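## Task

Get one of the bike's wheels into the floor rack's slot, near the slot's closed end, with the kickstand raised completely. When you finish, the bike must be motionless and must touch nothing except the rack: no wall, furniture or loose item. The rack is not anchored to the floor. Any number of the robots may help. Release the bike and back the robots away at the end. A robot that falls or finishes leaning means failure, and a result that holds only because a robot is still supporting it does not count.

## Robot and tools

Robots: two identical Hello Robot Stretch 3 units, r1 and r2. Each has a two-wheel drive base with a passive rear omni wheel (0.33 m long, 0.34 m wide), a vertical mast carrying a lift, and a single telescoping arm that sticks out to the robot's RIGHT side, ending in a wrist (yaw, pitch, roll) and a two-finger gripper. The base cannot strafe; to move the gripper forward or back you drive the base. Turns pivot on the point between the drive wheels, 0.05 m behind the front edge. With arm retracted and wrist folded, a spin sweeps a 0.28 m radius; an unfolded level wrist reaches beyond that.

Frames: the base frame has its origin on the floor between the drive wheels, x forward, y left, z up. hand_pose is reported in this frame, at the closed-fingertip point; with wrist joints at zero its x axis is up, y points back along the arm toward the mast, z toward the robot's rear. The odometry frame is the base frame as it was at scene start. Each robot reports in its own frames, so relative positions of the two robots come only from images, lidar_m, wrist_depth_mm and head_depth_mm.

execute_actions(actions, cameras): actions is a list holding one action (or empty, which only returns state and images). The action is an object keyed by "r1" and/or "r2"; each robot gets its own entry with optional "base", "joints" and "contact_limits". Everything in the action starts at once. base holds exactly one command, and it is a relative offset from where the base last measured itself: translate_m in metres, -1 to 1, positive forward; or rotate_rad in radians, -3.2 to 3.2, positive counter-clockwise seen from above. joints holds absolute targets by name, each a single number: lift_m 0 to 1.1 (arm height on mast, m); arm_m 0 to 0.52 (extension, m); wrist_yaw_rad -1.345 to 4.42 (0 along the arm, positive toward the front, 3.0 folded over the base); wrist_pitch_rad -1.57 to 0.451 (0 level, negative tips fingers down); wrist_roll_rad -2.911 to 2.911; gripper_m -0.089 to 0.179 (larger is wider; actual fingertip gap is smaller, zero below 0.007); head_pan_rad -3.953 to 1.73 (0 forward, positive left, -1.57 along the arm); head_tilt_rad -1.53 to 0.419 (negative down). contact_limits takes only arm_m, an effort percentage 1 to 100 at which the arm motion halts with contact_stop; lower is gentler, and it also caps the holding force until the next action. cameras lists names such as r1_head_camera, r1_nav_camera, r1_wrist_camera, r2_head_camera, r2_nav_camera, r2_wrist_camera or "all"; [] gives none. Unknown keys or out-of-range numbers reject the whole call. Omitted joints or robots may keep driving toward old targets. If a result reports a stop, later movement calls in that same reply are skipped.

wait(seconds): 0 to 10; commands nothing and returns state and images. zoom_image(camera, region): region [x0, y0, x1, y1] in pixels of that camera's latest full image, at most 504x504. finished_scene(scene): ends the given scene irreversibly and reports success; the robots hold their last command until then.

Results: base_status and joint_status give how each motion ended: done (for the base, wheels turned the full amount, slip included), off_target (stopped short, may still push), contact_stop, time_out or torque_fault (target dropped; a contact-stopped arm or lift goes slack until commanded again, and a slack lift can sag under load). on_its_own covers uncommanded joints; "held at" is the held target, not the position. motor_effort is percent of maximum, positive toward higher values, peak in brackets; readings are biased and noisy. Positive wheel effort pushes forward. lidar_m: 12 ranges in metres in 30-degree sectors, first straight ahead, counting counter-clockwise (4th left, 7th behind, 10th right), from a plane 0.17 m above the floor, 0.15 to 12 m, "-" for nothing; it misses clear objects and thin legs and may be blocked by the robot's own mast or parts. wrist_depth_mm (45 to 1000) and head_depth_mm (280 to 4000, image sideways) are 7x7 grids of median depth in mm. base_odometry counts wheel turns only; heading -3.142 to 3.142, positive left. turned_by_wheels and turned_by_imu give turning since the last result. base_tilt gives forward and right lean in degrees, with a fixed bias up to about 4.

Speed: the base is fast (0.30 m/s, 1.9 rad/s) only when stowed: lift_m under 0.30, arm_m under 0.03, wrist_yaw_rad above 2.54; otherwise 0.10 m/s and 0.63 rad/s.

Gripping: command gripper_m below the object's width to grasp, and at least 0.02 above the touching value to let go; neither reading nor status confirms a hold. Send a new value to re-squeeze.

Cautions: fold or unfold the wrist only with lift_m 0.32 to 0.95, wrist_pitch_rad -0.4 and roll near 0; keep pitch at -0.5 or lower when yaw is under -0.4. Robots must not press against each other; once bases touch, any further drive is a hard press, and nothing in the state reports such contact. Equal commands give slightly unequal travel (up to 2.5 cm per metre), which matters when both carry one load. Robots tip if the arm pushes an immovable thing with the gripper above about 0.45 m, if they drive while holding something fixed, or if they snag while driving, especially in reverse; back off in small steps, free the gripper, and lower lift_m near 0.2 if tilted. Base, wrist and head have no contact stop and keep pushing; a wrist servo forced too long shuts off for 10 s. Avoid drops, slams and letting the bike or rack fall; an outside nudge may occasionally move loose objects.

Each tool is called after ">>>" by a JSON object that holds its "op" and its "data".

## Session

>>> {"op": "execute_actions", "data": {"actions": []}}

Scene clock: 0.00 s.
r1.base_odometry: x=+0.000 y=+0.000 heading=+0.000 (m, m, rad; r1's odometry frame)
r1.turned_by_wheels: +0.000 (rad since the last result)
r1.turned_by_imu: +0.000 (rad since the last result)
r1.base_tilt: forward=-0.4 right=+1.5 (deg)
r1.lidar_m: 1.87 2.77 3.54 3.79 3.56 3.43 1.57 1.23 1.21 1.30 1.77 1.74
r1.head_depth_mm: 1751 1740 1730 1720 1707 1718 1705 / 1844 1858 1852 1849 1828 1828 1822 / 1942 2001 1990 1987 1961 1972 1955 / 2004 2162 2153 2126 2145 2124 2083 / 2010 2358 2334 2319 2325 2308 2242 / 2044 2560 2549 2556 2545 2552 2198 / 2049 2804 2843 2805 2822 2747 2201
r1.base_status: not commanded
r1.joint_positions: lift_m=+0.565 arm_m=+0.002 wrist_yaw_rad=+2.943 wrist_pitch_rad=-0.348 wrist_roll_rad=-0.015 gripper_m=+0.037 head_pan_rad=+0.018 head_tilt_rad=-0.018
r1.joint_status: not commanded
r1.motor_effort: left_wheel=+0 right_wheel=+0 lift_m=+26 arm_m=+0 wrist_yaw_rad=+1 wrist_pitch_rad=+8 wrist_roll_rad=+0 gripper_m=+1 head_pan_rad=+0 head_tilt_rad=+3 (%)
r1.hand_pose: x=+0.0246 y=+0.0815 z=+0.5934 quat_wxyz=(+0.191, +0.700, +0.054, +0.686) (m; r1's base frame)
r1.wrist_depth_mm: - - - - - - - / - - - - - - - / - - - - - - - / - - - - - - - / - - - - - - - / 910 881 - 866 817 837 850 / 771 782 752 733 741 723 717
r2.base_odometry: x=+0.000 y=+0.000 heading=+0.000 (m, m, rad; r2's odometry frame)
r2.turned_by_wheels: +0.000 (rad since the last result)
r2.turned_by_imu: +0.000 (rad since the last result)
r2.base_tilt: forward=-1.5 right=-2.3 (deg)
r2.lidar_m: 1.81 3.64 3.71 2.54 2.84 1.75 1.20 1.12 1.14 1.47 1.38 1.41
r2.head_depth_mm: 1639 1617 1602 1598 1575 1554 1549 / 1776 1812 1777 1771 1757 1732 1701 / 1861 2041 2033 1999 1980 1956 1923 / 1879 2310 2310 2280 2265 2227 2142 / 1896 2685 2719 2705 2633 2612 2265 / 1923 2872 3343 3239 3200 3032 2272 / 1942 2935 3668 3658 3635 3376 2242
r2.base_status: not commanded
r2.joint_positions: lift_m=+0.587 arm_m=+0.000 wrist_yaw_rad=+3.021 wrist_pitch_rad=-0.476 wrist_roll_rad=+0.001 gripper_m=+0.037 head_pan_rad=-0.004 head_tilt_rad=+0.011
r2.joint_status: not commanded
r2.motor_effort: left_wheel=+0 right_wheel=+1 lift_m=+25 arm_m=+0 wrist_yaw_rad=+0 wrist_pitch_rad=+4 wrist_roll_rad=+1 gripper_m=+0 head_pan_rad=-1 head_tilt_rad=+1 (%)
r2.hand_pose: x=+0.0049 y=+0.0706 z=+0.5866 quat_wxyz=(+0.208, +0.696, +0.125, +0.676) (m; r2's base frame)
r2.wrist_depth_mm: - - - - - - - / - - - - - - - / - - - - - - - / - - - - - - - / 996 972 976 993 - 984 968 / 842 845 813 826 856 839 830 / 707 717 - 717 697 718 731
pictures: r1_head_camera (sideways: a quarter turn clockwise sets it upright), r1_nav_camera (sideways: a quarter turn counterclockwise sets it upright), r1_wrist_camera, r2_head_camera (sideways: a quarter turn clockwise sets it upright), r2_nav_camera (sideways: a quarter turn counterclockwise sets it upright), r2_wrist_camera
Images, in order (width x height): r1_head_camera 896x504, r1_nav_camera 672x504, r1_wrist_camera 644x364, r2_head_camera 896x504, r2_nav_camera 672x504, r2_wrist_camera 644x364.

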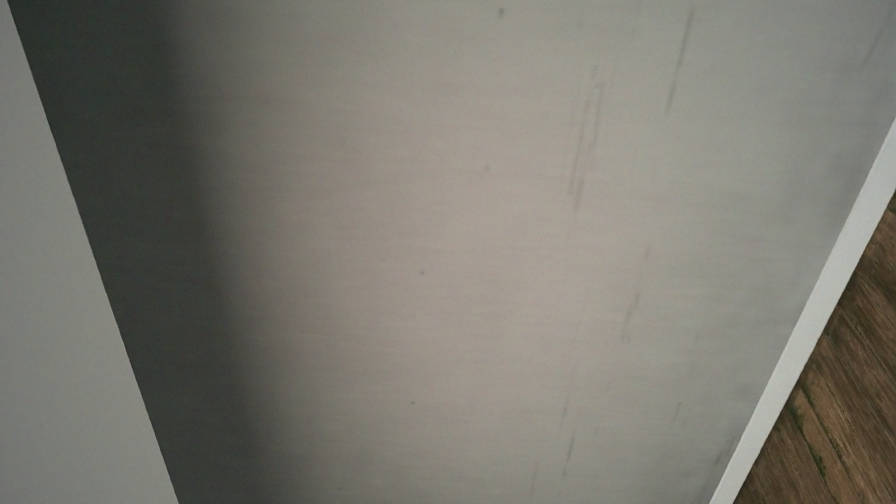

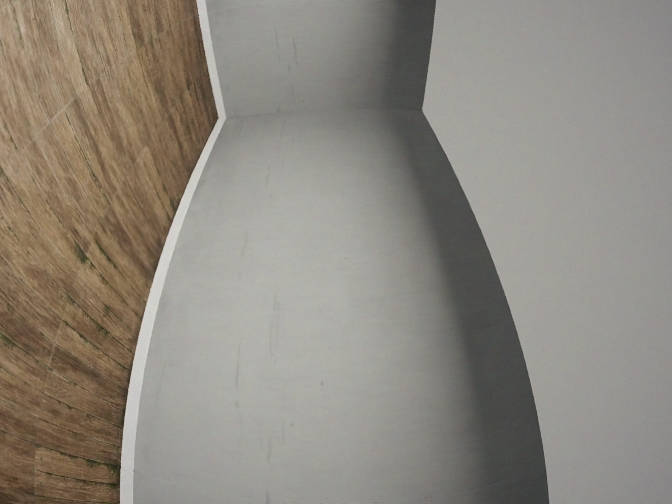

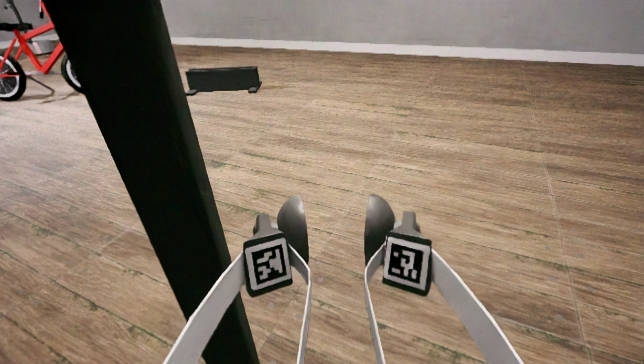

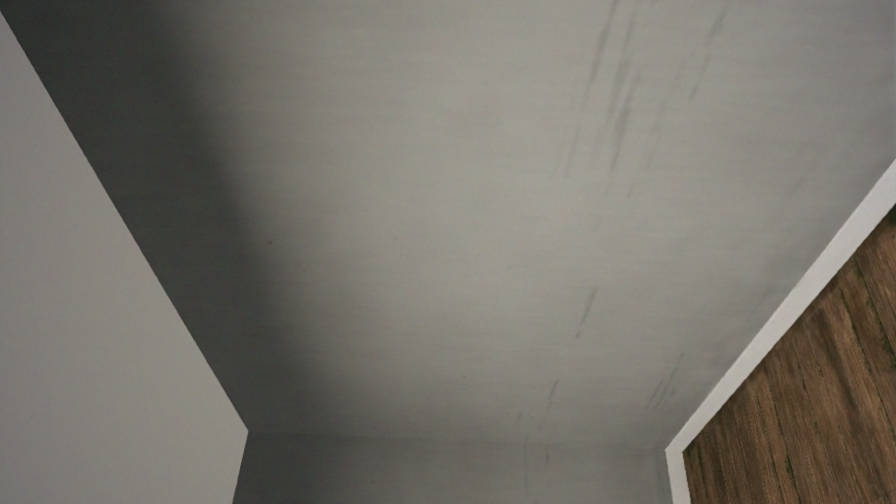

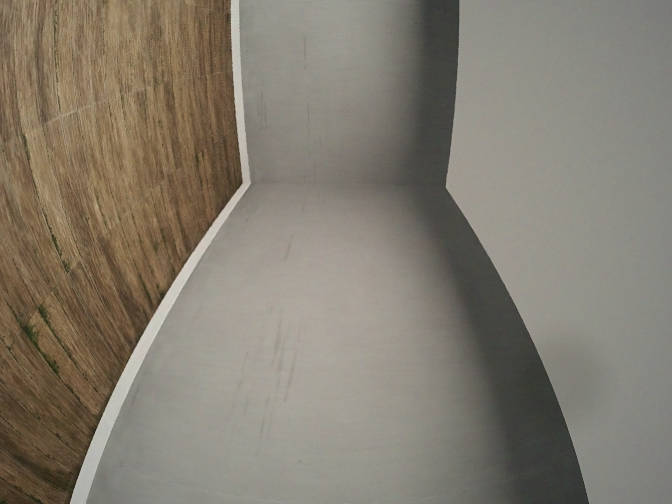

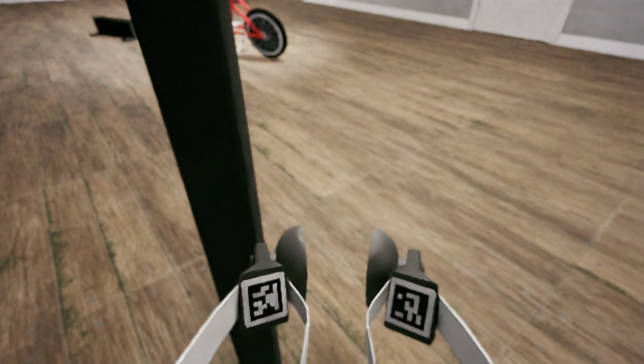

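>>> {"op": "execute_actions", "data": {"actions": [{"r1": {"joints": {"head_pan_rad": 1.72, "head_tilt_rad": -0.3, "lift_m": 0.28}}, "r2": {"joints": {"head_pan_rad": 1.72, "head_tilt_rad": -0.35, "lift_m": 0.28}}}], "cameras": ["r1_head_camera", "r1_nav_camera", "r2_head_camera", "r2_nav_camera"]}}

Scene clock: 9.00 s.
r1.base_odometry: x=+0.000 y=+0.000 heading=+0.000 (m, m, rad; r1's odometry frame)
r1.turned_by_wheels: +0.000 (rad since the last result)
r1.turned_by_imu: -0.001 (rad since the last result)
r1.base_tilt: forward=-0.3 right=+1.5 (deg)
r1.lidar_m: 1.86 2.77 3.53 3.80 3.56 3.44 1.57 1.23 1.21 1.30 1.77 1.74
r1.head_depth_mm: 3471 3618 3751 3850 2882 2044 1593 / 3705 3892 - - 2871 2034 1588 / - - - - 2684 2021 1579 / - - - - 2717 2026 1577 / - - - - 2784 2003 1567 / - - - - 2781 1990 1554 / - - - - - - -
r1.base_status: not commanded
r1.joint_positions: lift_m=+0.281 arm_m=+0.002 wrist_yaw_rad=+2.943 wrist_pitch_rad=-0.348 wrist_roll_rad=-0.015 gripper_m=+0.037 head_pan_rad=+1.713 head_tilt_rad=-0.296
r1.joint_status: all done
r1.motor_effort: left_wheel=+0(0) right_wheel=+0(0) lift_m=+9(24) arm_m=+0(0) wrist_yaw_rad=-1(1) wrist_pitch_rad=+8(8) wrist_roll_rad=+0(0) gripper_m=+1(0) head_pan_rad=+4(45) head_tilt_rad=-3(29) (%)
r1.hand_pose: x=+0.0246 y=+0.0815 z=+0.3096 quat_wxyz=(+0.191, +0.700, +0.054, +0.686) (m; r1's base frame)
r1.wrist_depth_mm: - - - - - - - / - - - - - - - / - - - - - - 971 / 853 809 792 782 751 750 740 / 655 646 670 624 626 600 595 / 539 531 - 531 491 502 498 / 461 - - - 437 432 427
r2.base_odometry: x=+0.000 y=+0.000 heading=+0.000 (m, m, rad; r2's odometry frame)
r2.turned_by_wheels: +0.000 (rad since the last result)
r2.turned_by_imu: -0.001 (rad since the last result)
r2.base_tilt: forward=-1.4 right=-2.2 (deg)
r2.lidar_m: 1.82 3.61 3.70 2.54 2.83 1.75 1.20 1.12 1.14 1.47 1.38 1.41
r2.head_depth_mm: - - - - 2562 1906 1500 / - - - - 2589 1886 1489 / - - - 3880 2515 1859 1482 / - - - 3916 2489 1860 1478 / - - - 3288 2470 1838 1460 / - - - 3308 2472 1820 1453 / - - - 3754 2563 - -
r2.base_status: not commanded
r2.joint_positions: lift_m=+0.280 arm_m=+0.000 wrist_yaw_rad=+3.021 wrist_pitch_rad=-0.476 wrist_roll_rad=+0.001 gripper_m=+0.037 head_pan_rad=+1.713 head_tilt_rad=-0.345
r2.joint_status: all done
r2.motor_effort: left_wheel=+0(0) right_wheel=+0(0) lift_m=+18(20) arm_m=+0(0) wrist_yaw_rad=+0(0) wrist_pitch_rad=+4(4) wrist_roll_rad=+1(1) gripper_m=+0(1) head_pan_rad=+2(26) head_tilt_rad=-2(18) (%)
r2.hand_pose: x=+0.0049 y=+0.0705 z=+0.2801 quat_wxyz=(+0.209, +0.696, +0.125, +0.676) (m; r2's base frame)
r2.wrist_depth_mm: - - - - - - - / - - - - - - - / 881 877 879 885 891 893 869 / 686 691 - 687 702 695 685 / 562 560 559 557 574 561 566 / 476 498 - - 490 477 480 / - - - - 403 412 415
pictures: r1_head_camera (sideways: a quarter turn clockwise sets it upright), r1_nav_camera (sideways: a quarter turn counterclockwise sets it upright), r2_head_camera (sideways: a quarter turn clockwise sets it upright), r2_nav_camera (sideways: a quarter turn counterclockwise sets it upright)
Images, in order (width x height): r1_head_camera 896x504, r1_nav_camera 672x504, r2_head_camera 896x504, r2_nav_camera 672x504.

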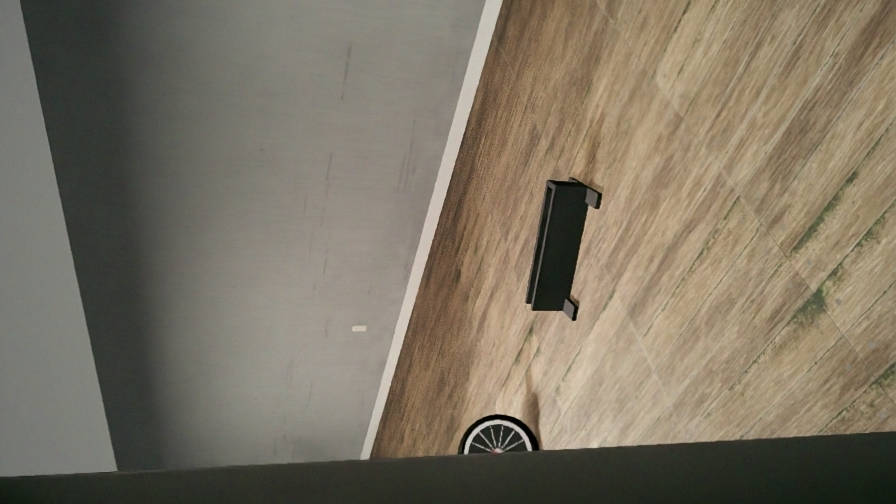

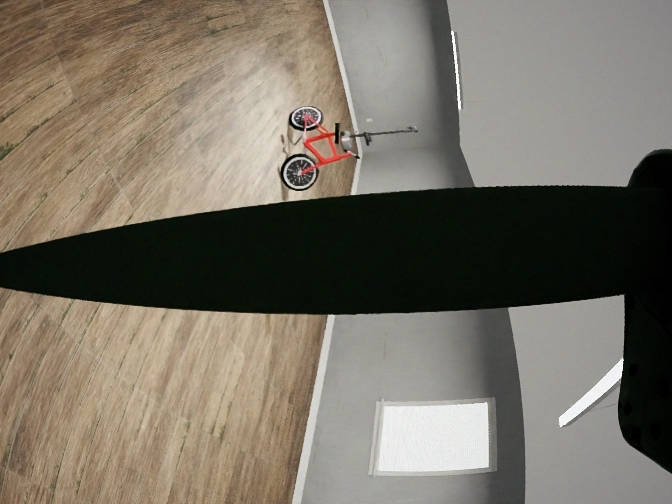

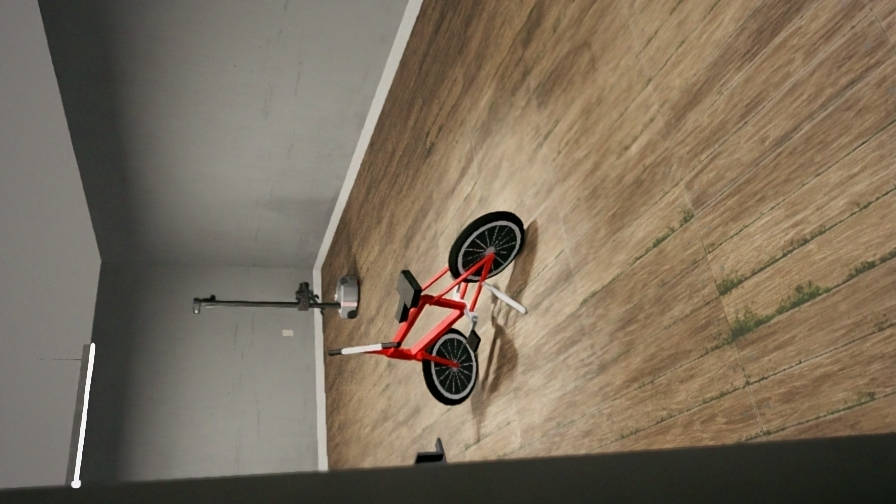

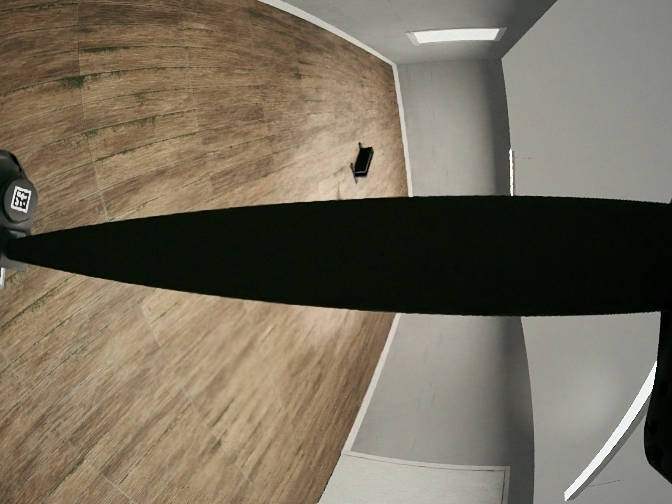

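>>> {"op": "execute_actions", "data": {"actions": [{"r1": {"base": {"rotate_rad": 1.419}, "joints": {"head_pan_rad": 0.4, "head_tilt_rad": -0.4}}, "r2": {"base": {"rotate_rad": 2.007}, "joints": {"head_pan_rad": -0.3, "head_tilt_rad": -0.4}}}], "cameras": []}}

>>> {"op": "execute_actions", "data": {"actions": [{"r1": {"base": {"translate_m": 1.0}}, "r2": {"base": {"translate_m": 1.0}}}], "cameras": []}}

>>> {"op": "execute_actions", "data": {"actions": [{"r1": {"base": {"translate_m": 1.0}, "joints": {"head_pan_rad": 1.2, "head_tilt_rad": -0.6}}, "r2": {"base": {"translate_m": 1.0}, "joints": {"head_pan_rad": -0.7, "head_tilt_rad": -0.7}}}], "cameras": ["r1_head_camera", "r2_head_camera", "r1_nav_camera", "r2_nav_camera"]}}

Scene clock: 85.47 s.
r1.base_odometry: x=+0.000 y=+0.000 heading=+1.419 (m, m, rad; r1's odometry frame)
r1.turned_by_wheels: +1.419 (rad since the last result)
r1.turned_by_imu: +1.391 (rad since the last result)
r1.base_tilt: forward=-0.4 right=+1.4 (deg)
r1.lidar_m: 3.64 2.99 3.46 1.85 1.28 1.21 1.24 1.60 1.74 1.78 2.31 3.56
r1.head_depth_mm: 3638 3795 3994 3574 2404 1811 1449 / 3983 - - 3568 2399 1798 1445 / - - - 3486 2367 1807 1441 / - - - 3453 2373 1786 1429 / - - - 3265 2339 1763 1423 / - - - 3152 2327 1775 1423 / - - - 3243 2310 1761 1422
r1.base_status: done
r1.joint_positions: lift_m=+0.281 arm_m=+0.002 wrist_yaw_rad=+2.943 wrist_pitch_rad=-0.348 wrist_roll_rad=-0.015 gripper_m=+0.037 head_pan_rad=+0.407 head_tilt_rad=-0.396
r1.joint_status: all done
r1.motor_effort: left_wheel=-2(11) right_wheel=+2(8) lift_m=+9(9) arm_m=+0(0) wrist_yaw_rad=+0(0) wrist_pitch_rad=+7(8) wrist_roll_rad=+0(0) gripper_m=+0(0) head_pan_rad=-3(43) head_tilt_rad=-3(16) (%)
r1.hand_pose: x=+0.0246 y=+0.0815 z=+0.3096 quat_wxyz=(+0.191, +0.700, +0.054, +0.686) (m; r1's base frame)
r1.wrist_depth_mm: - - - - - - - / - - - - - - - / - - - - - - 963 / 849 815 810 802 770 743 733 / 657 651 657 630 636 604 594 / 533 534 - 536 493 495 494 / 460 - - - 440 429 423
r2.base_odometry: x=+0.000 y=+0.000 heading=+2.007 (m, m, rad; r2's odometry frame)
r2.turned_by_wheels: +2.007 (rad since the last result)
r2.turned_by_imu: +2.007 (rad since the last result)
r2.base_tilt: forward=-1.4 right=-2.3 (deg)
r2.lidar_m: 2.70 1.99 1.25 1.12 1.13 1.37 1.38 1.39 1.68 3.24 3.65 2.55
r2.head_depth_mm: - - - 3570 2389 1794 1431 / - - - 3498 2358 1773 1440 / - - - 3444 2350 1787 1418 / - - - 2874 2310 1768 1415 / - - - 3142 2295 1738 1397 / - - - 3104 2295 1721 1387 / - - - 3256 2230 1711 1377
r2.base_status: done
r2.joint_positions: lift_m=+0.280 arm_m=+0.000 wrist_yaw_rad=+3.021 wrist_pitch_rad=-0.476 wrist_roll_rad=+0.001 gripper_m=+0.037 head_pan_rad=-0.293 head_tilt_rad=-0.395
r2.joint_status: all done
r2.motor_effort: left_wheel=-2(7) right_wheel=+3(10) lift_m=+18(18) arm_m=+0(0) wrist_yaw_rad=+0(0) wrist_pitch_rad=+4(4) wrist_roll_rad=+1(1) gripper_m=+1(0) head_pan_rad=-3(27) head_tilt_rad=-2(7) (%)
r2.hand_pose: x=+0.0049 y=+0.0705 z=+0.2801 quat_wxyz=(+0.209, +0.696, +0.125, +0.676) (m; r2's base frame)
r2.wrist_depth_mm: 893 962 - - - - - / 958 - - - - - - / 869 864 882 888 880 879 875 / 680 677 - 682 685 695 682 / 566 562 565 557 573 562 568 / 475 501 - - 489 480 480 / - - - - 401 414 415
pictures: none
No camera images: the call's "cameras" was empty. Leave "cameras" out to get every camera's image.

Scene clock: 90.63 s.
r1.base_odometry: x=+0.151 y=+0.988 heading=+1.419 (m, m, rad; r1's odometry frame)
r1.turned_by_wheels: +0.000 (rad since the last result)
r1.turned_by_imu: +0.006 (rad since the last result)
r1.base_tilt: forward=-0.5 right=+1.4 (deg)
r1.lidar_m: 2.72 2.30 2.29 3.19 2.22 2.10 2.14 2.31 2.18 2.23 2.82 2.66
r1.head_depth_mm: 2726 2840 2978 3108 2415 1824 1452 / 2967 3136 3312 3335 2395 1802 1447 / 3325 3472 3684 3501 2367 1792 1446 / 3659 3877 - 3464 2346 1774 1441 / - - - 3424 2334 1773 1428 / - - - 3402 2337 1766 1425 / - - - 3350 2313 1763 1416
r1.base_status: done
r1.joint_positions: lift_m=+0.281 arm_m=+0.002 wrist_yaw_rad=+2.943 wrist_pitch_rad=-0.348 wrist_roll_rad=-0.015 gripper_m=+0.037 head_pan_rad=+0.407 head_tilt_rad=-0.396
r1.joint_status: not commanded
r1.motor_effort: left_wheel=-3(8) right_wheel=+2(6) lift_m=+9(9) arm_m=+0(0) wrist_yaw_rad=+0(0) wrist_pitch_rad=+7(7) wrist_roll_rad=+0(0) gripper_m=+0(0) head_pan_rad=-3(3) head_tilt_rad=-2(3) (%)
r1.hand_pose: x=+0.0246 y=+0.0815 z=+0.3096 quat_wxyz=(+0.191, +0.700, +0.054, +0.686) (m; r1's base frame)
r1.wrist_depth_mm: - - - - - - - / - - - - - - - / - - - - - 997 966 / 842 799 825 786 778 752 741 / 668 651 660 620 614 609 586 / 544 533 - 533 487 500 496 / 463 - - - 436 429 421
r2.base_odometry: x=-0.422 y=+0.906 heading=+2.007 (m, m, rad; r2's odometry frame)
r2.turned_by_wheels: +0.000 (rad since the last result)
r2.turned_by_imu: -0.002 (rad since the last result)
r2.base_tilt: forward=-1.5 right=-2.3 (deg)
r2.lidar_m: 1.85 2.32 1.45 1.31 1.31 1.59 2.37 2.38 2.88 3.42 3.44 1.66
r2.head_depth_mm: - - - 3579 2399 1795 1433 / - - - 3478 2083 1784 1418 / - - - 3465 2044 1765 1422 / - - - 3400 2157 1747 1406 / - - - 3146 2262 1724 1394 / - - - 3280 2263 1727 1391 / - - - 3137 2264 1715 1382
r2.base_status: done
r2.joint_positions: lift_m=+0.280 arm_m=+0.000 wrist_yaw_rad=+3.021 wrist_pitch_rad=-0.476 wrist_roll_rad=+0.001 gripper_m=+0.037 head_pan_rad=-0.293 head_tilt_rad=-0.396
r2.joint_status: not commanded
r2.motor_effort: left_wheel=-2(6) right_wheel=+3(9) lift_m=+19(19) arm_m=+0(0) wrist_yaw_rad=+0(0) wrist_pitch_rad=+4(4) wrist_roll_rad=+1(1) gripper_m=+0(0) head_pan_rad=-2(2) head_tilt_rad=-2(2) (%)
r2.hand_pose: x=+0.0049 y=+0.0705 z=+0.2801 quat_wxyz=(+0.209, +0.696, +0.125, +0.676) (m; r2's base frame)
r2.wrist_depth_mm: - - - - - - - / - - - - - - - / 869 868 884 882 882 878 882 / 698 680 - 683 685 686 697 / 556 559 562 559 571 562 565 / 476 499 - - 488 474 480 / - - - - 404 413 414
pictures: none
No camera images: the call's "cameras" was empty. Leave "cameras" out to get every camera's image.

Scene clock: 95.80 s.
r1.base_odometry: x=+0.303 y=+1.977 heading=+1.419 (m, m, rad; r1's odometry frame)
r1.turned_by_wheels: +0.000 (rad since the last result)
r1.turned_by_imu: +0.006 (rad since the last result)
r1.base_tilt: forward=-0.5 right=+1.4 (deg)
r1.lidar_m: 1.81 2.39 1.74 1.83 3.13 2.99 3.05 2.77 2.63 2.68 1.87 1.77
r1.head_depth_mm: - - 3384 2379 1846 1503 1263 / - - 2901 2377 1832 1503 1173 / - - 3166 2365 1839 1379 1236 / - - 3292 2093 1842 1491 1263 / - - 2348 2112 1816 1487 1255 / - - 3237 2330 1817 1485 1251 / - - 3277 2329 1797 1475 1243
r1.base_status: done
r1.joint_positions: lift_m=+0.281 arm_m=+0.002 wrist_yaw_rad=+2.943 wrist_pitch_rad=-0.348 wrist_roll_rad=-0.015 gripper_m=+0.037 head_pan_rad=+1.193 head_tilt_rad=-0.593
r1.joint_status: all done
r1.motor_effort: left_wheel=-2(9) right_wheel=+2(7) lift_m=+9(9) arm_m=+0(0) wrist_yaw_rad=+0(0) wrist_pitch_rad=+8(8) wrist_roll_rad=+0(1) gripper_m=+0(0) head_pan_rad=+4(45) head_tilt_rad=-4(27) (%)
r1.hand_pose: x=+0.0246 y=+0.0815 z=+0.3096 quat_wxyz=(+0.191, +0.700, +0.054, +0.686) (m; r1's base frame)
r1.wrist_depth_mm: - - - - - - - / - - - - - - - / - - - - 964 694 - / 870 801 795 808 773 712 749 / 658 649 669 623 629 605 588 / 549 532 - 533 502 499 494 / 461 - - - 436 433 426
r2.base_odometry: x=-0.845 y=+1.813 heading=+2.007 (m, m, rad; r2's odometry frame)
r2.turned_by_wheels: +0.000 (rad since the last result)
r2.turned_by_imu: -0.002 (rad since the last result)
r2.base_tilt: forward=-1.5 right=-2.3 (deg)
r2.lidar_m: 1.09 2.66 1.66 1.49 1.50 1.81 3.34 3.36 3.67 3.24 0.92 0.90
r2.head_depth_mm: 2998 3284 2708 2083 1636 1397 1200 / 3170 3467 2721 2074 1385 1391 1196 / 3440 3594 2683 2055 1397 1394 1196 / 3744 3777 2668 2042 1517 1375 1184 / - 3783 2603 1996 1544 1377 1179 / - 3662 2539 1355 1585 1356 1174 / - 3643 2536 1963 1525 1358 1173
r2.base_status: done
r2.joint_positions: lift_m=+0.280 arm_m=+0.000 wrist_yaw_rad=+3.021 wrist_pitch_rad=-0.476 wrist_roll_rad=+0.001 gripper_m=+0.037 head_pan_rad=-0.693 head_tilt_rad=-0.692
r2.joint_status: all done
r2.motor_effort: left_wheel=-1(5) right_wheel=+2(8) lift_m=+19(18) arm_m=+0(0) wrist_yaw_rad=+0(0) wrist_pitch_rad=+4(4) wrist_roll_rad=+1(1) gripper_m=+0(0) head_pan_rad=-2(19) head_tilt_rad=-3(19) (%)
r2.hand_pose: x=+0.0049 y=+0.0705 z=+0.2801 quat_wxyz=(+0.209, +0.696, +0.125, +0.676) (m; r2's base frame)
r2.wrist_depth_mm: - - - - - - - / - - - - - - - / 881 864 872 884 869 887 893 / 682 682 - 689 684 683 694 / 564 559 565 560 573 567 561 / 479 497 - - 497 478 475 / - - - - 406 413 413
pictures: r1_head_camera (sideways: a quarter turn clockwise sets it upright), r1_nav_camera (sideways: a quarter turn counterclockwise sets it upright), r2_head_camera (sideways: a quarter turn clockwise sets it upright), r2_nav_camera (sideways: a quarter turn counterclockwise sets it upright)
Images, in order (width x height): r1_head_camera 896x504, r1_nav_camera 672x504, r2_head_camera 896x504, r2_nav_camera 672x504.

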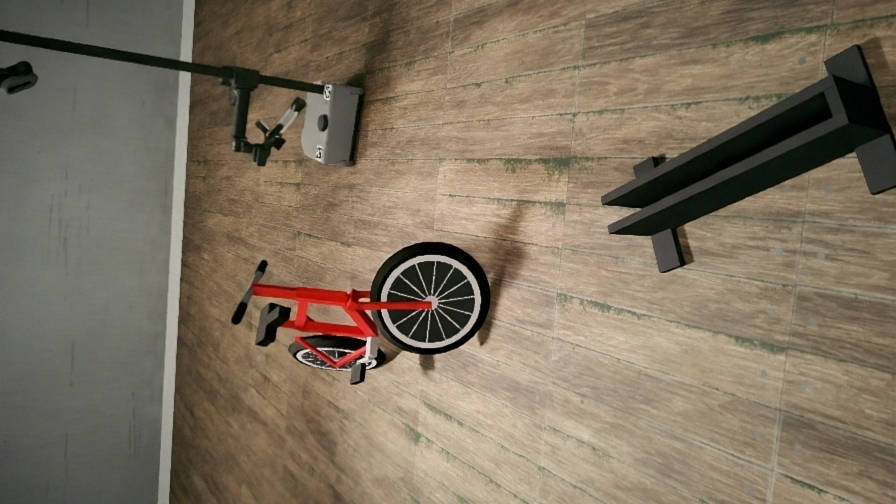

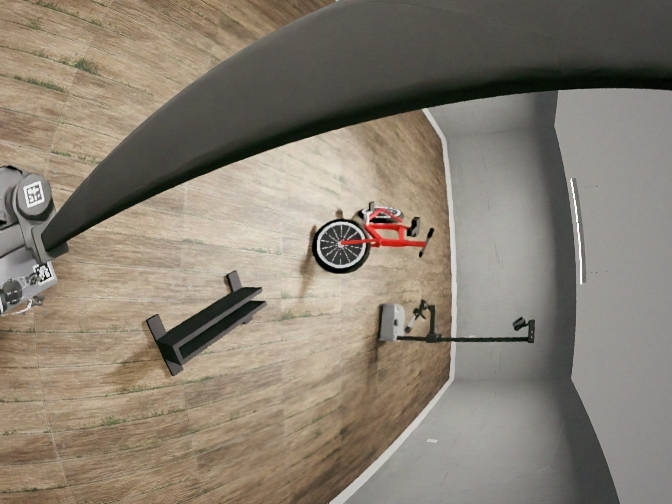

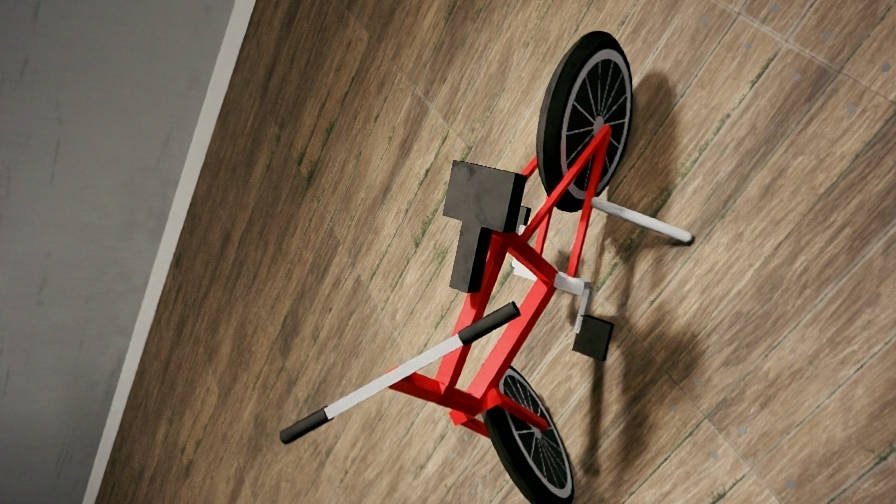

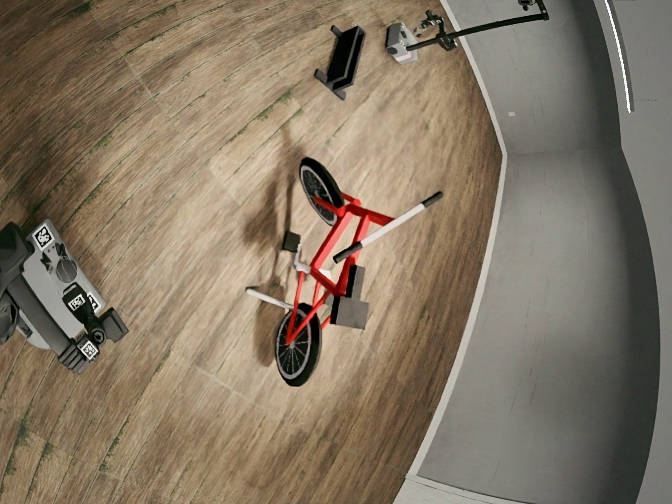

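>>> {"op": "execute_actions", "data": {"actions": [{"r1": {"base": {"rotate_rad": 1.66}, "joints": {"head_pan_rad": -0.3, "head_tilt_rad": -0.6}}, "r2": {"base": {"rotate_rad": -0.508}}}], "cameras": []}}

>>> {"op": "execute_actions", "data": {"actions": [{"r1": {"base": {"translate_m": 1.0}}, "r2": {"base": {"translate_m": 0.372}}}], "cameras": []}}

>>> {"op": "execute_actions", "data": {"actions": [{"r1": {"base": {"translate_m": 0.9}, "joints": {"head_pan_rad": -1.5, "head_tilt_rad": -0.8}}, "r2": {"base": {"rotate_rad": 1.154}, "joints": {"head_pan_rad": -1.3, "head_tilt_rad": -0.8}}}], "cameras": ["r1_head_camera", "r2_head_camera"]}}

Scene clock: 166.00 s.
r1.base_odometry: x=+0.303 y=+1.977 heading=+3.079 (m, m, rad; r1's odometry frame)
r1.turned_by_wheels: +1.660 (rad since the last result)
r1.turned_by_imu: +1.627 (rad since the last result)
r1.base_tilt: forward=-0.5 right=+1.5 (deg)
r1.lidar_m: 4.17 3.09 2.98 3.11 2.72 2.62 2.50 1.83 1.77 1.85 2.54 1.74
r1.head_depth_mm: - - 2907 2395 1845 1510 1169 / - - 3363 2375 1834 1383 1212 / - - 2982 2063 1832 1494 1258 / - - 2619 2148 1816 1487 1263 / - - 3276 2333 1815 1489 1251 / - - 3242 2337 1809 1486 1250 / - - 3235 2301 1797 1477 1249
r1.base_status: done
r1.joint_positions: lift_m=+0.281 arm_m=+0.002 wrist_yaw_rad=+2.943 wrist_pitch_rad=-0.348 wrist_roll_rad=-0.015 gripper_m=+0.037 head_pan_rad=-0.293 head_tilt_rad=-0.593
r1.joint_status: all done
r1.motor_effort: left_wheel=-2(10) right_wheel=+2(9) lift_m=+9(10) arm_m=+0(0) wrist_yaw_rad=-1(1) wrist_pitch_rad=+8(7) wrist_roll_rad=+0(0) gripper_m=+0(0) head_pan_rad=-4(40) head_tilt_rad=-3(7) (%)
r1.hand_pose: x=+0.0246 y=+0.0814 z=+0.3096 quat_wxyz=(+0.191, +0.700, +0.054, +0.686) (m; r1's base frame)
r1.wrist_depth_mm: - - - - - - - / - - - - - - - / - - - - - - 987 / 844 808 797 797 781 763 732 / 654 648 651 627 628 610 592 / 549 530 - 528 493 505 493 / 456 - - - 438 430 417
r2.base_odometry: x=-0.845 y=+1.813 heading=+1.499 (m, m, rad; r2's odometry frame)
r2.turned_by_wheels: -0.508 (rad since the last result)
r2.turned_by_imu: -0.510 (rad since the last result)
r2.base_tilt: forward=-1.3 right=-2.3 (deg)
r2.lidar_m: 0.90 1.09 2.59 1.65 1.49 1.50 1.83 3.35 3.36 3.62 3.25 0.92
r2.head_depth_mm: 2713 2999 2741 2067 1668 1394 1205 / 2784 3126 2719 2076 1641 1394 1199 / 2813 3159 2670 2034 1663 1396 1193 / 2891 3197 2622 2033 1642 1381 1187 / 2934 3259 2609 2016 1455 1367 1182 / 3035 3345 2562 1982 1345 1364 1172 / 3090 3398 2564 1980 1490 1353 1174
r2.base_status: done
r2.joint_positions: lift_m=+0.280 arm_m=+0.000 wrist_yaw_rad=+3.021 wrist_pitch_rad=-0.476 wrist_roll_rad=+0.001 gripper_m=+0.037 head_pan_rad=-0.693 head_tilt_rad=-0.692
r2.joint_status: not commanded
r2.motor_effort: left_wheel=+2(7) right_wheel=-2(8) lift_m=+19(19) arm_m=-1(0) wrist_yaw_rad=+1(1) wrist_pitch_rad=+4(4) wrist_roll_rad=+1(1) gripper_m=+0(0) head_pan_rad=-2(3) head_tilt_rad=-3(3) (%)
r2.hand_pose: x=+0.0049 y=+0.0705 z=+0.2801 quat_wxyz=(+0.209, +0.696, +0.125, +0.676) (m; r2's base frame)
r2.wrist_depth_mm: - - - - - - - / - - - - - - - / 864 890 876 889 885 878 879 / 678 681 - 679 683 687 688 / 559 562 561 562 565 560 571 / 476 499 - - 495 477 479 / - - - - 403 411 417
pictures: none
No camera images: the call's "cameras" was empty. Leave "cameras" out to get every camera's image.

Scene clock: 171.10 s.
r1.base_odometry: x=-0.695 y=+2.040 heading=+3.078 (m, m, rad; r1's odometry frame)
r1.turned_by_wheels: +0.000 (rad since the last result)
r1.turned_by_imu: +0.006 (rad since the last result)
r1.base_tilt: forward=-0.4 right=+1.5 (deg)
r1.lidar_m: 3.44 2.56 2.48 2.58 3.58 3.46 3.19 2.36 2.28 2.38 0.94 0.94
r1.head_depth_mm: - - 3370 2268 1311 1281 1266 / - - 3419 1720 1729 1345 1267 / - - 3327 2187 1780 1499 1262 / - - 3276 2345 1829 1490 1253 / - - 3253 2329 1825 1486 1255 / - - 3267 2315 1807 1478 1257 / - - 3240 2320 1801 1476 1251
r1.base_status: done
r1.joint_positions: lift_m=+0.281 arm_m=+0.002 wrist_yaw_rad=+2.943 wrist_pitch_rad=-0.348 wrist_roll_rad=-0.015 gripper_m=+0.037 head_pan_rad=-0.293 head_tilt_rad=-0.594
r1.joint_status: not commanded
r1.motor_effort: left_wheel=-3(8) right_wheel=+2(6) lift_m=+9(9) arm_m=+0(1) wrist_yaw_rad=-1(0) wrist_pitch_rad=+7(8) wrist_roll_rad=-1(0) gripper_m=+1(2) head_pan_rad=-3(3) head_tilt_rad=-3(5) (%)
r1.hand_pose: x=+0.0246 y=+0.0814 z=+0.3096 quat_wxyz=(+0.191, +0.700, +0.054, +0.686) (m; r1's base frame)
r1.wrist_depth_mm: - - - - - - - / - - - - - - - / - - - - - - 970 / 843 818 816 780 775 767 744 / 660 643 664 618 612 605 588 / 538 537 - 529 492 504 496 / 457 - - - 435 427 426
r2.base_odometry: x=-0.818 y=+2.184 heading=+1.499 (m, m, rad; r2's odometry frame)
r2.turned_by_wheels: +0.000 (rad since the last result)
r2.turned_by_imu: -0.001 (rad since the last result)
r2.base_tilt: forward=-1.5 right=-2.3 (deg)
r2.lidar_m: 0.53 0.74 3.01 1.91 1.73 1.74 2.14 3.63 3.67 3.36 0.64 0.57
r2.head_depth_mm: 2480 2795 2753 2085 1673 1401 1210 / 2563 2876 2723 2063 1667 1400 1195 / 2641 2967 2686 2059 1656 1303 1184 / 2665 2991 2644 2023 1658 1173 1189 / 2721 3102 2607 1989 1620 1087 1164 / 2797 3136 2594 1983 1623 984 1175 / 2841 3226 2542 1967 1593 1067 1101
r2.base_status: done
r2.joint_positions: lift_m=+0.280 arm_m=+0.000 wrist_yaw_rad=+3.021 wrist_pitch_rad=-0.476 wrist_roll_rad=+0.001 gripper_m=+0.037 head_pan_rad=-0.693 head_tilt_rad=-0.692
r2.joint_status: not commanded
r2.motor_effort: left_wheel=+2(7) right_wheel=-2(5) lift_m=+19(18) arm_m=+0(0) wrist_yaw_rad=+1(0) wrist_pitch_rad=+4(4) wrist_roll_rad=+1(1) gripper_m=+0(1) head_pan_rad=-3(2) head_tilt_rad=-3(3) (%)
r2.hand_pose: x=+0.0049 y=+0.0705 z=+0.2801 quat_wxyz=(+0.209, +0.696, +0.125, +0.676) (m; r2's base frame)
r2.wrist_depth_mm: - - - - - - - / - - - - - - - / 870 875 876 878 881 876 892 / 688 683 - 685 688 685 695 / 559 563 561 565 571 568 563 / 474 495 - - 493 481 479 / - - - - 408 414 415
pictures: none
No camera images: the call's "cameras" was empty. Leave "cameras" out to get every camera's image.

Scene clock: 175.87 s.
r1.base_odometry: x=-1.593 y=+2.097 heading=+3.078 (m, m, rad; r1's odometry frame)
r1.turned_by_wheels: +0.000 (rad since the last result)
r1.turned_by_imu: +0.005 (rad since the last result)
r1.base_tilt: forward=-0.4 right=+1.4 (deg)
r1.lidar_m: 2.78 2.08 2.01 2.11 2.93 4.24 3.80 2.84 0.62 0.52 0.74 4.50
r1.head_depth_mm: 2510 2745 2297 1843 1548 1328 1168 / 2689 2876 2276 1800 1201 1231 1165 / 2859 3005 2279 1702 1110 1148 1164 / 3081 2983 2272 1719 1468 1313 1157 / 3181 2838 1502 1638 1427 1300 1155 / 3616 2937 2162 1116 1277 1265 1153 / 3754 2942 2255 1760 1221 1313 1156
r1.base_status: done
r1.joint_positions: lift_m=+0.281 arm_m=+0.002 wrist_yaw_rad=+2.943 wrist_pitch_rad=-0.348 wrist_roll_rad=-0.015 gripper_m=+0.037 head_pan_rad=-1.493 head_tilt_rad=-0.790
r1.joint_status: all done
r1.motor_effort: left_wheel=-2(7) right_wheel=+2(7) lift_m=+9(9) arm_m=+0(0) wrist_yaw_rad=+0(1) wrist_pitch_rad=+7(7) wrist_roll_rad=+0(1) gripper_m=+1(0) head_pan_rad=-3(41) head_tilt_rad=-7(26) (%)
r1.hand_pose: x=+0.0246 y=+0.0814 z=+0.3096 quat_wxyz=(+0.191, +0.700, +0.054, +0.686) (m; r1's base frame)
r1.wrist_depth_mm: - - - - - - - / - - - - - - - / - - - - - - 969 / 864 813 789 780 756 735 748 / 661 651 656 620 624 601 592 / 531 539 - 527 492 493 497 / 457 - - - 431 431 429
r2.base_odometry: x=-0.818 y=+2.184 heading=+2.653 (m, m, rad; r2's odometry frame)
r2.turned_by_wheels: +1.154 (rad since the last result)
r2.turned_by_imu: +1.154 (rad since the last result)
r2.base_tilt: forward=-1.4 right=-2.3 (deg)
r2.lidar_m: 2.63 1.83 1.73 1.77 2.31 3.62 3.73 3.19 0.62 0.56 0.53 0.74
r2.head_depth_mm: 2843 2989 2315 1859 1550 1122 1165 / 3107 3029 2293 1847 896 1175 1157 / 3382 2961 2274 1825 1084 1295 1158 / 3537 2622 1675 1701 1159 1258 1152 / 3913 2928 2084 1670 1104 1276 1147 / - 2837 2216 1753 1215 1291 1135 / - 2827 2171 1773 1489 1293 1128
r2.base_status: done
r2.joint_positions: lift_m=+0.280 arm_m=+0.000 wrist_yaw_rad=+3.021 wrist_pitch_rad=-0.476 wrist_roll_rad=+0.001 gripper_m=+0.037 head_pan_rad=-1.293 head_tilt_rad=-0.790
r2.joint_status: all done
r2.motor_effort: left_wheel=-2(5) right_wheel=+3(8) lift_m=+19(19) arm_m=+0(0) wrist_yaw_rad=+0(0) wrist_pitch_rad=+4(4) wrist_roll_rad=+1(1) gripper_m=+0(0) head_pan_rad=-2(22) head_tilt_rad=-4(12) (%)
r2.hand_pose: x=+0.0049 y=+0.0705 z=+0.2801 quat_wxyz=(+0.209, +0.696, +0.125, +0.676) (m; r2's base frame)
r2.wrist_depth_mm: - - - - - - - / - - - - - - - / 858 882 890 862 867 888 884 / 682 679 - 691 676 686 692 / 557 564 563 563 570 572 562 / 472 497 - - 494 481 479 / - - - - 401 417 418
pictures: r1_head_camera (sideways: a quarter turn clockwise sets it upright), r2_head_camera (sideways: a quarter turn clockwise sets it upright)
Images, in order (width x height): r1_head_camera 896x504, r2_head_camera 896x504.

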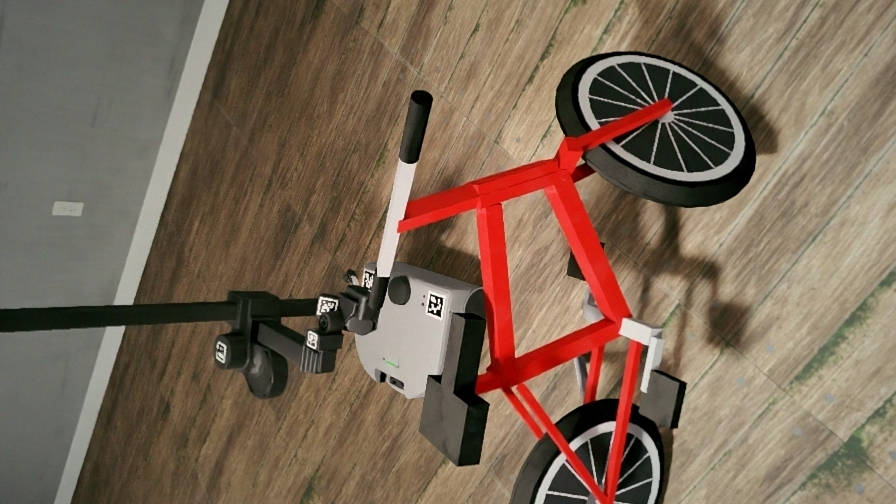

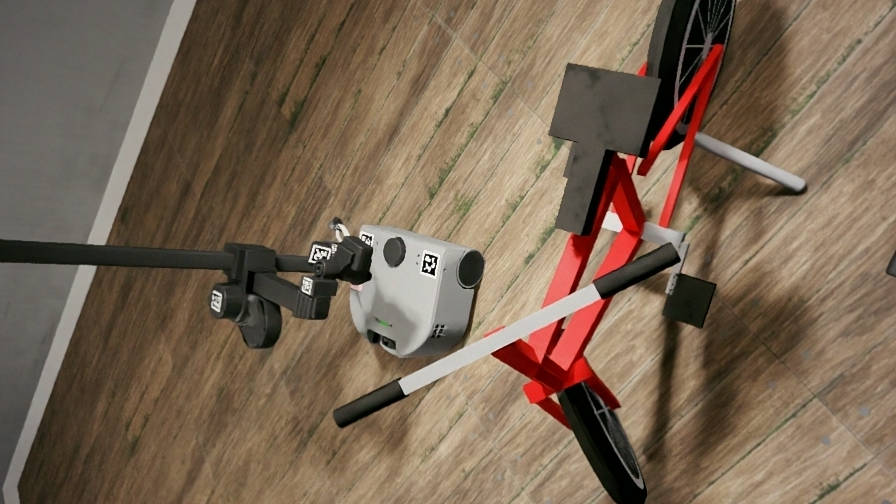

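>>> {"op": "execute_actions", "data": {"actions": []}}

Scene clock: 198.40 s.
r1.base_odometry: x=-1.593 y=+2.097 heading=+3.078 (m, m, rad; r1's odometry frame)
r1.turned_by_wheels: +0.000 (rad since the last result)
r1.turned_by_imu: +0.000 (rad since the last result)
r1.base_tilt: forward=-0.5 right=+1.4 (deg)
r1.lidar_m: 2.78 2.08 2.02 2.10 2.94 4.21 3.82 2.82 0.62 0.52 0.74 4.51
r1.head_depth_mm: 2516 2751 2276 1841 1550 1331 1161 / 2659 2853 2280 1788 1198 1229 1157 / 2854 2998 2270 1697 1111 1147 1164 / 3079 2965 2268 1714 1468 1319 1156 / 3187 2793 1499 1637 1433 1294 1159 / 3592 2948 2186 1112 1278 1269 1159 / 3772 2933 2237 1761 1219 1317 1150
r1.base_status: done
r1.joint_positions: lift_m=+0.281 arm_m=+0.002 wrist_yaw_rad=+2.943 wrist_pitch_rad=-0.348 wrist_roll_rad=-0.015 gripper_m=+0.037 head_pan_rad=-1.493 head_tilt_rad=-0.790
r1.joint_status: all done
r1.motor_effort: left_wheel=-3(7) right_wheel=+2(7) lift_m=+9(9) arm_m=+0(0) wrist_yaw_rad=+0(1) wrist_pitch_rad=+8(7) wrist_roll_rad=+0(1) gripper_m=+0(0) head_pan_rad=-3(41) head_tilt_rad=-6(26) (%)
r1.hand_pose: x=+0.0246 y=+0.0814 z=+0.3096 quat_wxyz=(+0.191, +0.700, +0.054, +0.686) (m; r1's base frame)
r1.wrist_depth_mm: - - - - - - - / - - - - - - - / - - - - - 983 950 / 837 816 810 797 783 764 731 / 652 645 669 629 624 603 593 / 544 538 - 528 498 506 496 / 459 - - - 435 426 422
r2.base_odometry: x=-0.818 y=+2.184 heading=+2.653 (m, m, rad; r2's odometry frame)
r2.turned_by_wheels: +0.000 (rad since the last result)
r2.turned_by_imu: -0.001 (rad since the last result)
r2.base_tilt: forward=-1.4 right=-2.3 (deg)
r2.lidar_m: 2.64 1.83 1.73 1.77 2.31 3.62 3.70 3.19 0.62 0.56 0.53 0.74
r2.head_depth_mm: 2837 3018 2313 1844 1541 1129 1168 / 3087 3032 2297 1842 886 1176 1157 / 3344 2992 2261 1816 1084 1284 1149 / 3634 2619 1682 1706 1158 1251 1147 / 3838 2917 2043 1657 1098 1272 1142 / - 2848 2210 1742 1213 1296 1133 / - 2863 2160 1777 1502 1286 1129
r2.base_status: done
r2.joint_positions: lift_m=+0.280 arm_m=+0.000 wrist_yaw_rad=+3.021 wrist_pitch_rad=-0.476 wrist_roll_rad=+0.001 gripper_m=+0.037 head_pan_rad=-1.293 head_tilt_rad=-0.790
r2.joint_status: all done
r2.motor_effort: left_wheel=-2(5) right_wheel=+3(8) lift_m=+19(19) arm_m=+0(0) wrist_yaw_rad=+0(0) wrist_pitch_rad=+4(4) wrist_roll_rad=+1(1) gripper_m=+0(0) head_pan_rad=-3(22) head_tilt_rad=-3(12) (%)
r2.hand_pose: x=+0.0049 y=+0.0705 z=+0.2801 quat_wxyz=(+0.209, +0.696, +0.125, +0.676) (m; r2's base frame)
r2.wrist_depth_mm: - - - - - - - / - - - - - - - / 869 880 880 904 884 875 884 / 673 677 - 694 698 691 695 / 566 558 558 564 570 560 572 / 474 498 - - 495 476 478 / - - - - 403 416 414
pictures: r1_head_camera (sideways: a quarter turn clockwise sets it upright), r1_nav_camera (sideways: a quarter turn counterclockwise sets it upright), r1_wrist_camera, r2_head_camera (sideways: a quarter turn clockwise sets it upright), r2_nav_camera (sideways: a quarter turn counterclockwise sets it upright), r2_wrist_camera
Images, in order (width x height): r1_head_camera 896x504, r1_nav_camera 672x504, r1_wrist_camera 644x364, r2_head_camera 896x504, r2_nav_camera 672x504, r2_wrist_camera 644x364.

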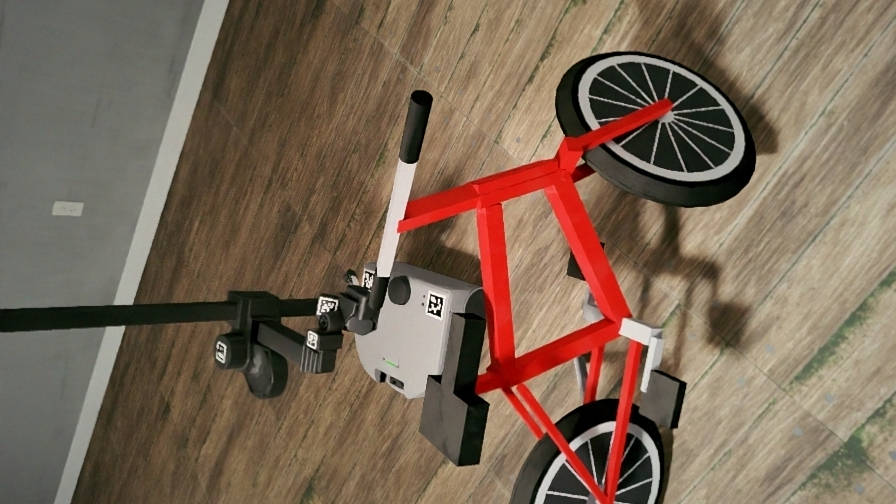

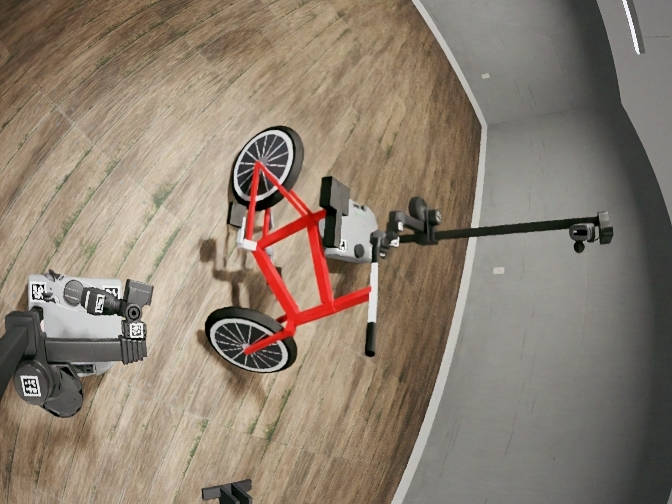

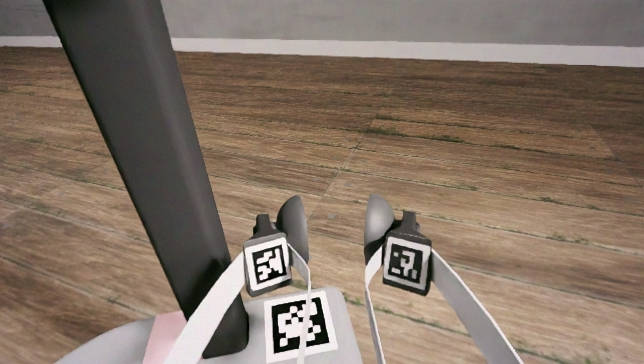

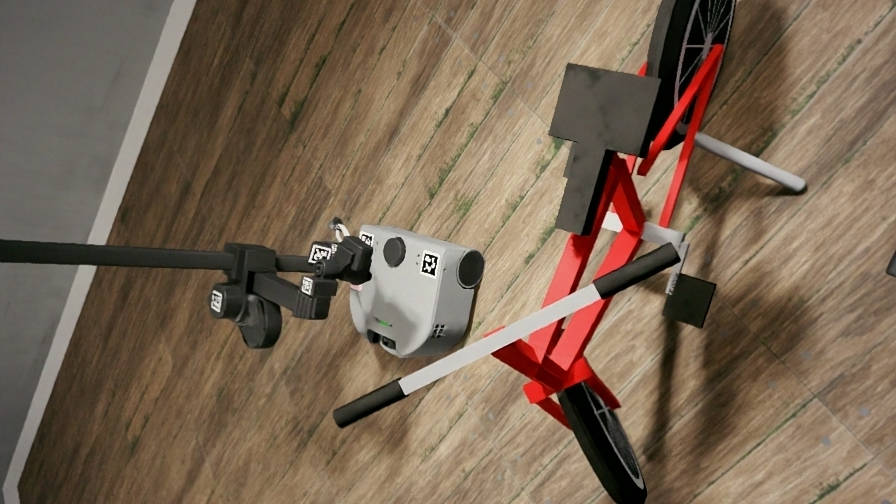

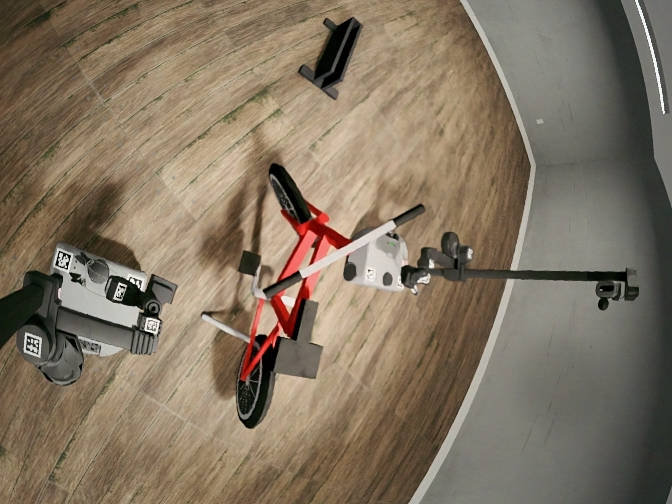

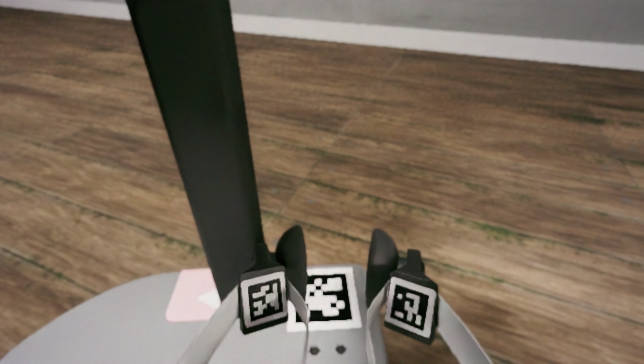

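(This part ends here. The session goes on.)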